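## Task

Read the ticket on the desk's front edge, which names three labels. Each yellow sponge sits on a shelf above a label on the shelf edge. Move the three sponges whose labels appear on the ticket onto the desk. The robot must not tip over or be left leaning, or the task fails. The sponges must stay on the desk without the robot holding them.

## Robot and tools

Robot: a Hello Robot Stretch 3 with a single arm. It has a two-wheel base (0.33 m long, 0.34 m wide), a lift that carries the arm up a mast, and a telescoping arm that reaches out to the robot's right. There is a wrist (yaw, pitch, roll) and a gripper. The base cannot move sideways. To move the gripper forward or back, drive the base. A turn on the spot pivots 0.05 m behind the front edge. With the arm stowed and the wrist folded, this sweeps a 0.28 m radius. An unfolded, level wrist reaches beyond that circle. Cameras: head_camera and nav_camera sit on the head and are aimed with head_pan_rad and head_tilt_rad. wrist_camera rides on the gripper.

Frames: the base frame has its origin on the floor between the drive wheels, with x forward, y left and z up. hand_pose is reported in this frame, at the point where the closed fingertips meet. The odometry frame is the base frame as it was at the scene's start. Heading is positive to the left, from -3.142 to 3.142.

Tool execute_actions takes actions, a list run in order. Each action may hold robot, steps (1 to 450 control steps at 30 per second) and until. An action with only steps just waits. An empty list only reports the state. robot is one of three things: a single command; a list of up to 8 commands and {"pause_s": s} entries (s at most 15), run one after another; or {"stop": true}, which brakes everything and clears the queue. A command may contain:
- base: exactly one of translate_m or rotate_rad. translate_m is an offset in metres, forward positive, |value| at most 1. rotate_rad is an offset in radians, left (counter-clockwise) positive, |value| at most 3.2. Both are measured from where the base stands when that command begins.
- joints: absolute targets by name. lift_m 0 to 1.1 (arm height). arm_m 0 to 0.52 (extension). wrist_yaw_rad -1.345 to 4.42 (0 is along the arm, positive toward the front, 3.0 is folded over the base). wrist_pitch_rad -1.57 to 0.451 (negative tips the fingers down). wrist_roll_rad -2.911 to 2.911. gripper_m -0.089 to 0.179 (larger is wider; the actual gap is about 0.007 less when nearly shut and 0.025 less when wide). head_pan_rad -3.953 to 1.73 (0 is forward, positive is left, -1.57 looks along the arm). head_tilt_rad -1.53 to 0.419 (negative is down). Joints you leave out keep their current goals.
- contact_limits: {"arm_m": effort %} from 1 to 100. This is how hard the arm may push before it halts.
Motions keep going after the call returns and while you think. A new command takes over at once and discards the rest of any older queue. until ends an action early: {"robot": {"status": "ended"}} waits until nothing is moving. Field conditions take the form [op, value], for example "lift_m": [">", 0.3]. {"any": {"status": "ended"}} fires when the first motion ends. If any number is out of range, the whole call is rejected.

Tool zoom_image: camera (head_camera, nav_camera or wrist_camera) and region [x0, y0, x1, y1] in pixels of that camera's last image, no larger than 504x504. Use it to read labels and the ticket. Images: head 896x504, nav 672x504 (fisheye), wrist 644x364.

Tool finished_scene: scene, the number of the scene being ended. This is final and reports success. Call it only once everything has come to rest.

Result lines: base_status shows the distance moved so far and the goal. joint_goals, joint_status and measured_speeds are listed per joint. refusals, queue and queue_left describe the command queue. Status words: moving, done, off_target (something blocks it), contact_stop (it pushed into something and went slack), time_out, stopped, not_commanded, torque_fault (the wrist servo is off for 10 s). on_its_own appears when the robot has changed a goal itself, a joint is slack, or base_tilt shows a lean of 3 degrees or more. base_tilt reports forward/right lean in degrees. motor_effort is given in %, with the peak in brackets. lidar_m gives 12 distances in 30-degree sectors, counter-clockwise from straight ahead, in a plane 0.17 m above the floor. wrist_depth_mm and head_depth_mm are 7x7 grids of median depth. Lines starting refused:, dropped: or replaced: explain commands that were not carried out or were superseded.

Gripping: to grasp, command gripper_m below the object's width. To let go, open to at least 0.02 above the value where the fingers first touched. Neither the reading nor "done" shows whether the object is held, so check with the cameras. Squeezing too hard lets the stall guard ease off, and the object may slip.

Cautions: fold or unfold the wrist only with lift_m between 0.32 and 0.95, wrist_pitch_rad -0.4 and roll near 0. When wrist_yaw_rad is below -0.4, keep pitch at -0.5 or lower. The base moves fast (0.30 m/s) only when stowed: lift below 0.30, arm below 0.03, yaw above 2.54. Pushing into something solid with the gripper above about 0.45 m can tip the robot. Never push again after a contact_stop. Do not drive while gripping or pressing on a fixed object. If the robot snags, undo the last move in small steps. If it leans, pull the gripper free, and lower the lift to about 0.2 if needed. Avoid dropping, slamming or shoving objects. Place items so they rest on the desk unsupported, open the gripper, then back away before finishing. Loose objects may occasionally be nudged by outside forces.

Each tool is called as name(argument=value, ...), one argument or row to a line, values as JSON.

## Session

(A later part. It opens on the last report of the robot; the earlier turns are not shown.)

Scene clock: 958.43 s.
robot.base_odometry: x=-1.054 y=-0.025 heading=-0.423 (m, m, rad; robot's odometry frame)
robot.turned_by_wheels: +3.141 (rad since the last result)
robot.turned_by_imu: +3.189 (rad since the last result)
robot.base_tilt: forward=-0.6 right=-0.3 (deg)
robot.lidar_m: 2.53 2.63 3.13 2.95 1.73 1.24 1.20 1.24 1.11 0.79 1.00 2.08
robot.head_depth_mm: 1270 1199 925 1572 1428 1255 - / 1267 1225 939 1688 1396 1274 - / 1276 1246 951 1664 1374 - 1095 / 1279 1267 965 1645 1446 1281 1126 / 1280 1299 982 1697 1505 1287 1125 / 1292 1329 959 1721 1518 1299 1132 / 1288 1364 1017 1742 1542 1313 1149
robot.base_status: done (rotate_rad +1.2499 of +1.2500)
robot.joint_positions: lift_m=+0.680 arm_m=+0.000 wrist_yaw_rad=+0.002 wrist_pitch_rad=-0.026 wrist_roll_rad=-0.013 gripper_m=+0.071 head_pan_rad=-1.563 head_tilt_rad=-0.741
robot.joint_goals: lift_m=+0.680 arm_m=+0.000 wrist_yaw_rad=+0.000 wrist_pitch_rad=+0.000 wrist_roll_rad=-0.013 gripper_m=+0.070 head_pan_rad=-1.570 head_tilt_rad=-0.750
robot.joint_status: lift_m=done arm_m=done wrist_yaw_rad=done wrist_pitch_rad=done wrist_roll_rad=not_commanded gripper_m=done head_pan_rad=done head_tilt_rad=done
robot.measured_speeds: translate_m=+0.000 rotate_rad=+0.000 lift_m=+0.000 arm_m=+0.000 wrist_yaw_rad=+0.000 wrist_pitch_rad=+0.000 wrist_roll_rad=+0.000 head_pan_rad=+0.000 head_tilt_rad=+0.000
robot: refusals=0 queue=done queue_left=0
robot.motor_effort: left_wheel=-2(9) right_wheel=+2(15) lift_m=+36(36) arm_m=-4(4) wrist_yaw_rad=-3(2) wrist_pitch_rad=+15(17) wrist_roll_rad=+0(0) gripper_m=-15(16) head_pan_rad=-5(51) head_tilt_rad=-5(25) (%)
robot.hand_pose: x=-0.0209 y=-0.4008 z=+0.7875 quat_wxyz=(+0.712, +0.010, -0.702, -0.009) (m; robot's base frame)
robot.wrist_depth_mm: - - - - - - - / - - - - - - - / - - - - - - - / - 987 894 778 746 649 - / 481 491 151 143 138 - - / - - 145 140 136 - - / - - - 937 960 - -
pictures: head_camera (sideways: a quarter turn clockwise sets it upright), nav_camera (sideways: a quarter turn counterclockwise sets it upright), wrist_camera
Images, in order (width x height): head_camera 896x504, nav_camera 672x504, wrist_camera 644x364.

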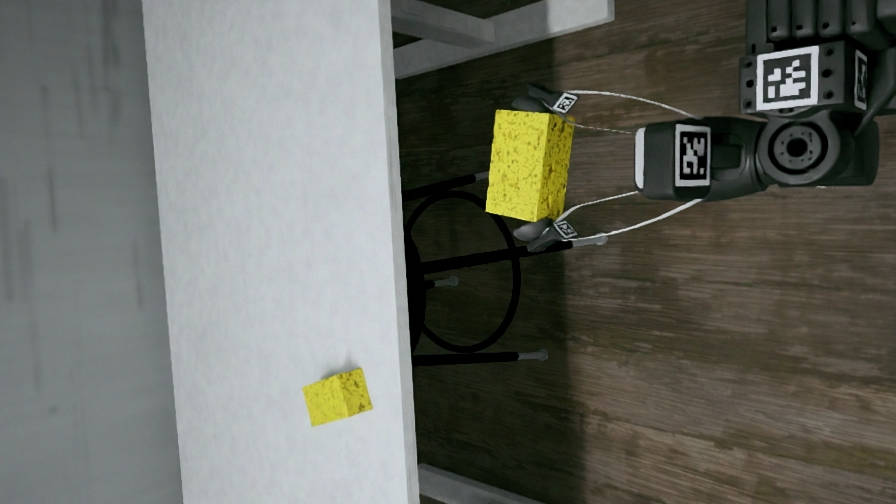

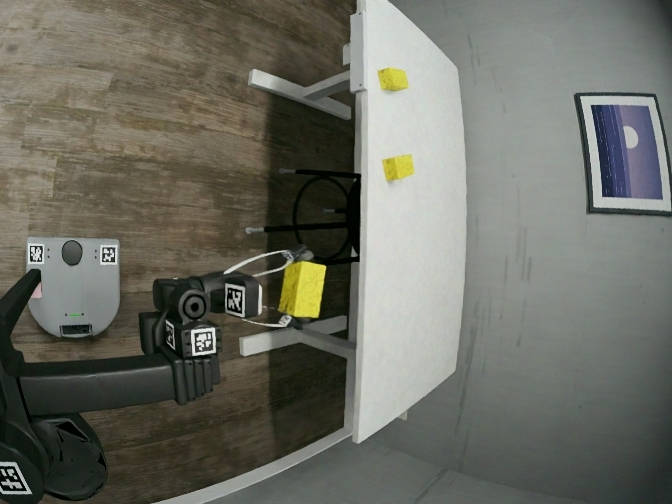

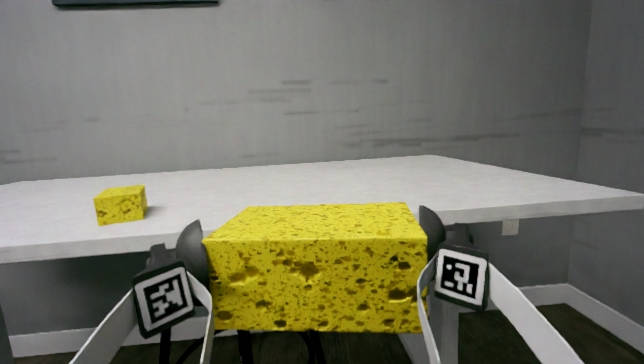

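execute_actions(
  actions=[
    {"robot":[{"joints":{"arm_m":0.39},"contact_limits":{"arm_m":20}},{"joints":{"lift_m":0.645}}],"steps":300,"until":{"robot":{"status":"ended"}}},
  ],
)

Scene clock: 969.20 s.
robot.base_odometry: x=-1.054 y=-0.025 heading=-0.423 (m, m, rad; robot's odometry frame)
robot.turned_by_wheels: +0.000 (rad since the last result)
robot.turned_by_imu: +0.000 (rad since the last result)
robot.base_tilt: forward=-0.6 right=-0.2 (deg)
robot.lidar_m: 2.54 2.64 3.12 2.94 1.72 1.25 1.20 1.24 1.10 0.79 1.00 2.07
robot.head_depth_mm: 1265 1197 924 1530 1417 - - / 1279 1214 964 - 1451 1255 1104 / 1276 1246 899 1649 1466 1266 1116 / 1281 1277 971 1644 1478 1278 1122 / 1283 1305 980 1693 1498 1288 1126 / 1286 1329 961 1720 1518 1304 1140 / 1287 1356 1014 1735 1532 1314 1146
robot.base_status: done (rotate_rad +1.2499 of +1.2500)
robot.joint_positions: lift_m=+0.645 arm_m=+0.390 wrist_yaw_rad=+0.001 wrist_pitch_rad=-0.026 wrist_roll_rad=-0.013 gripper_m=+0.071 head_pan_rad=-1.563 head_tilt_rad=-0.741
robot.joint_goals: lift_m=+0.645 arm_m=+0.390 wrist_yaw_rad=+0.000 wrist_pitch_rad=+0.000 wrist_roll_rad=-0.013 gripper_m=+0.070 head_pan_rad=-1.570 head_tilt_rad=-0.750
robot.joint_status: lift_m=done arm_m=done wrist_yaw_rad=done wrist_pitch_rad=done wrist_roll_rad=not_commanded gripper_m=done head_pan_rad=done head_tilt_rad=done
robot.measured_speeds: translate_m=+0.000 rotate_rad=+0.000 lift_m=+0.000 arm_m=+0.000 wrist_yaw_rad=+0.000 wrist_pitch_rad=+0.000 wrist_roll_rad=+0.000 head_pan_rad=+0.000 head_tilt_rad=+0.000
robot: refusals=0 queue=done queue_left=0
robot.motor_effort: left_wheel=-2(1) right_wheel=+2(2) lift_m=+15(36) arm_m=+3(3) wrist_yaw_rad=-1(2) wrist_pitch_rad=+16(15) wrist_roll_rad=+0(0) gripper_m=-15(15) head_pan_rad=-4(4) head_tilt_rad=-6(5) (%)
robot.contact_limits: arm_m 20 (drawing in: default 22, maximum 36; extending or still: default 29, maximum 48)
robot.hand_pose: x=-0.0212 y=-0.7902 z=+0.7534 quat_wxyz=(+0.712, +0.010, -0.702, -0.009) (m; robot's base frame)
robot.wrist_depth_mm: 778 796 830 826 855 867 875 / 802 820 826 838 874 904 879 / 813 835 834 878 902 938 930 / 825 716 633 574 520 491 448 / 341 336 150 142 138 271 260 / 219 217 145 140 136 196 183 / 167 150 148 144 139 143 141
pictures: head_camera (sideways: a quarter turn clockwise sets it upright), nav_camera (sideways: a quarter turn counterclockwise sets it upright), wrist_camera
Images, in order (width x height): head_camera 896x504, nav_camera 672x504, wrist_camera 644x364.

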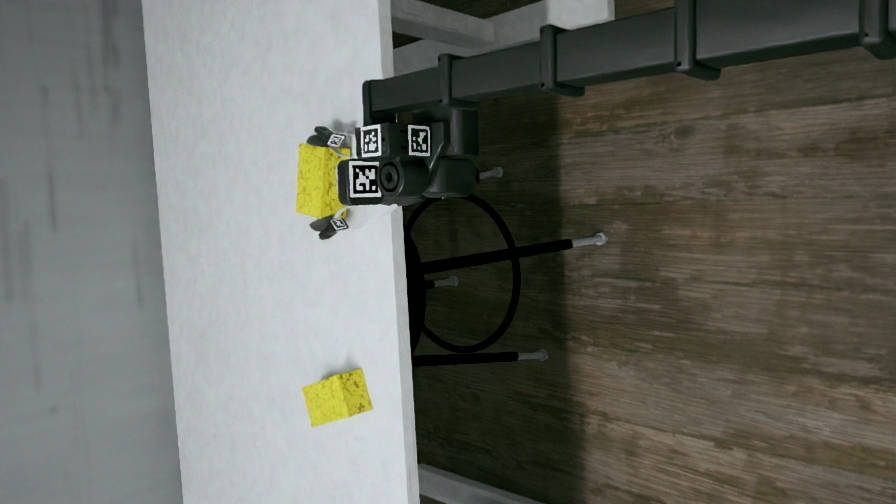

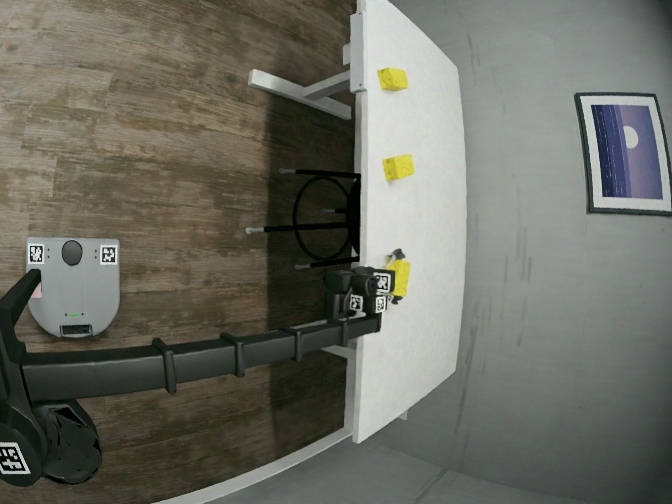

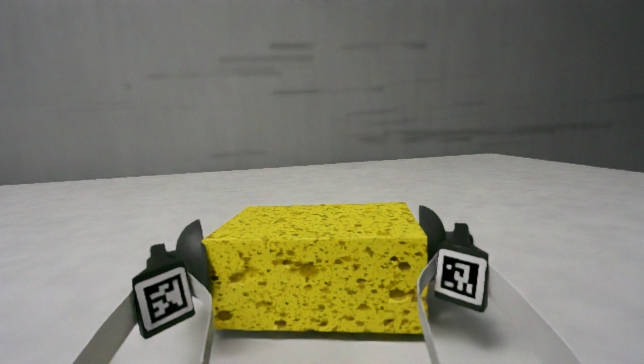

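execute_actions(
  actions=[
    {"robot":[{"joints":{"lift_m":0.639}},{"joints":{"gripper_m":0.15}},{"joints":{"arm_m":0.15,"lift_m":0.66}}],"steps":300,"until":{"robot":{"status":"ended"}}},
  ],
)

Scene clock: 979.47 s.
robot.base_odometry: x=-1.054 y=-0.025 heading=-0.423 (m, m, rad; robot's odometry frame)
robot.turned_by_wheels: +0.000 (rad since the last result)
robot.turned_by_imu: +0.000 (rad since the last result)
robot.base_tilt: forward=-0.6 right=-0.3 (deg)
robot.lidar_m: 2.53 2.64 3.13 2.94 1.73 1.25 1.20 1.24 1.11 0.79 1.00 2.08
robot.head_depth_mm: 1267 1199 923 1567 1457 - 1092 / 1274 1220 934 1674 1538 1227 1108 / 1273 1244 889 1667 1440 1249 1110 / 1278 1274 970 1564 1485 1279 1121 / 1278 1295 983 1699 1499 1286 1130 / 1282 1326 961 1728 1527 1306 1141 / 1283 1358 1017 1742 1533 1312 1152
robot.base_status: done (rotate_rad +1.2499 of +1.2500)
robot.joint_positions: lift_m=+0.660 arm_m=+0.150 wrist_yaw_rad=+0.001 wrist_pitch_rad=-0.025 wrist_roll_rad=-0.013 gripper_m=+0.150 head_pan_rad=-1.563 head_tilt_rad=-0.741
robot.joint_goals: lift_m=+0.660 arm_m=+0.150 wrist_yaw_rad=+0.000 wrist_pitch_rad=+0.000 wrist_roll_rad=-0.013 gripper_m=+0.150 head_pan_rad=-1.570 head_tilt_rad=-0.750
robot.joint_status: lift_m=done arm_m=done wrist_yaw_rad=done wrist_pitch_rad=done wrist_roll_rad=not_commanded gripper_m=done head_pan_rad=done head_tilt_rad=done
robot.measured_speeds: translate_m=+0.000 rotate_rad=+0.000 lift_m=+0.000 arm_m=+0.000 wrist_yaw_rad=+0.000 wrist_pitch_rad=+0.000 wrist_roll_rad=+0.000 head_pan_rad=+0.000 head_tilt_rad=+0.000
robot: refusals=0 queue=done queue_left=0
robot.motor_effort: left_wheel=-2(2) right_wheel=+2(2) lift_m=+36(39) arm_m=-3(5) wrist_yaw_rad=-1(1) wrist_pitch_rad=+15(15) wrist_roll_rad=+0(0) gripper_m=+0(81) head_pan_rad=-5(4) head_tilt_rad=-5(6) (%)
robot.hand_pose: x=-0.0212 y=-0.5509 z=+0.7679 quat_wxyz=(+0.712, +0.009, -0.702, -0.009) (m; robot's base frame)
robot.wrist_depth_mm: 971 - - - - - - / - - - - - - - / - - - - - - - / 931 831 719 416 613 567 522 / 353 419 361 342 327 345 358 / 293 - 537 - - - - / - 553 506 - - - -
pictures: head_camera (sideways: a quarter turn clockwise sets it upright), nav_camera (sideways: a quarter turn counterclockwise sets it upright), wrist_camera
Images, in order (width x height): head_camera 896x504, nav_camera 672x504, wrist_camera 644x364.

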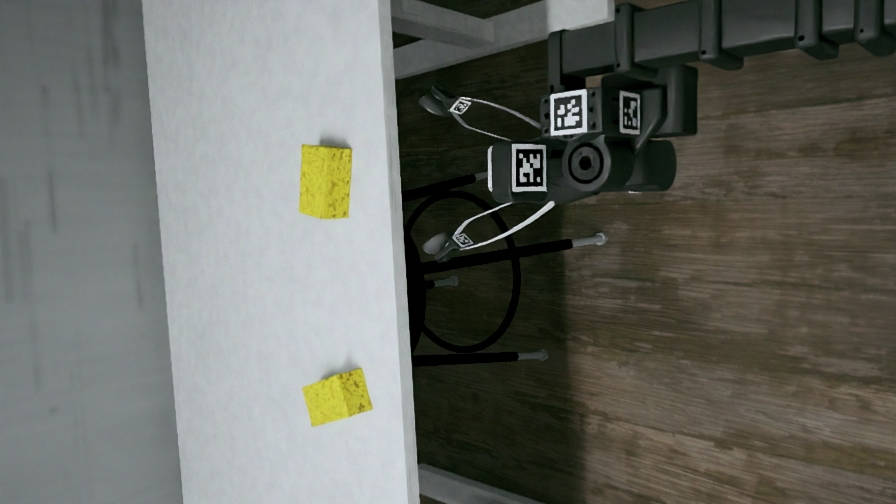

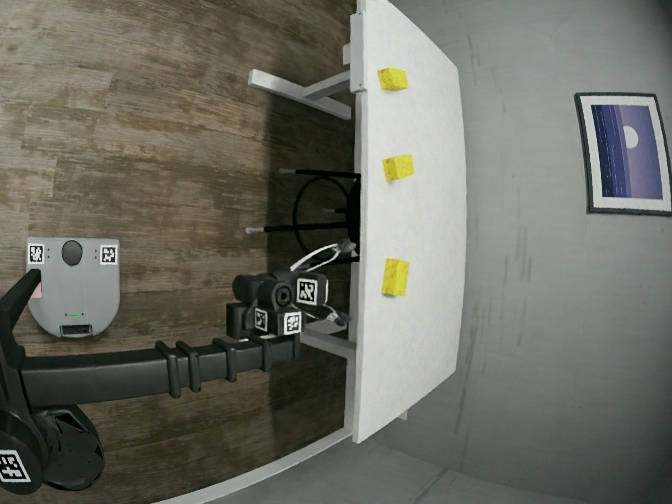

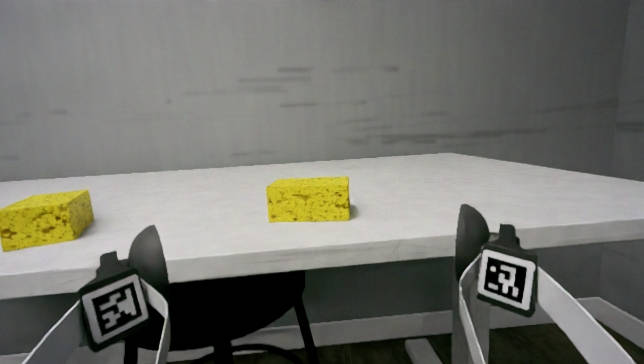

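All three sponges (P26, F26, K26) are on the desk and the robot is at rest.

finished_scene(
  scene=2,
)

The scene is finished: the task was done.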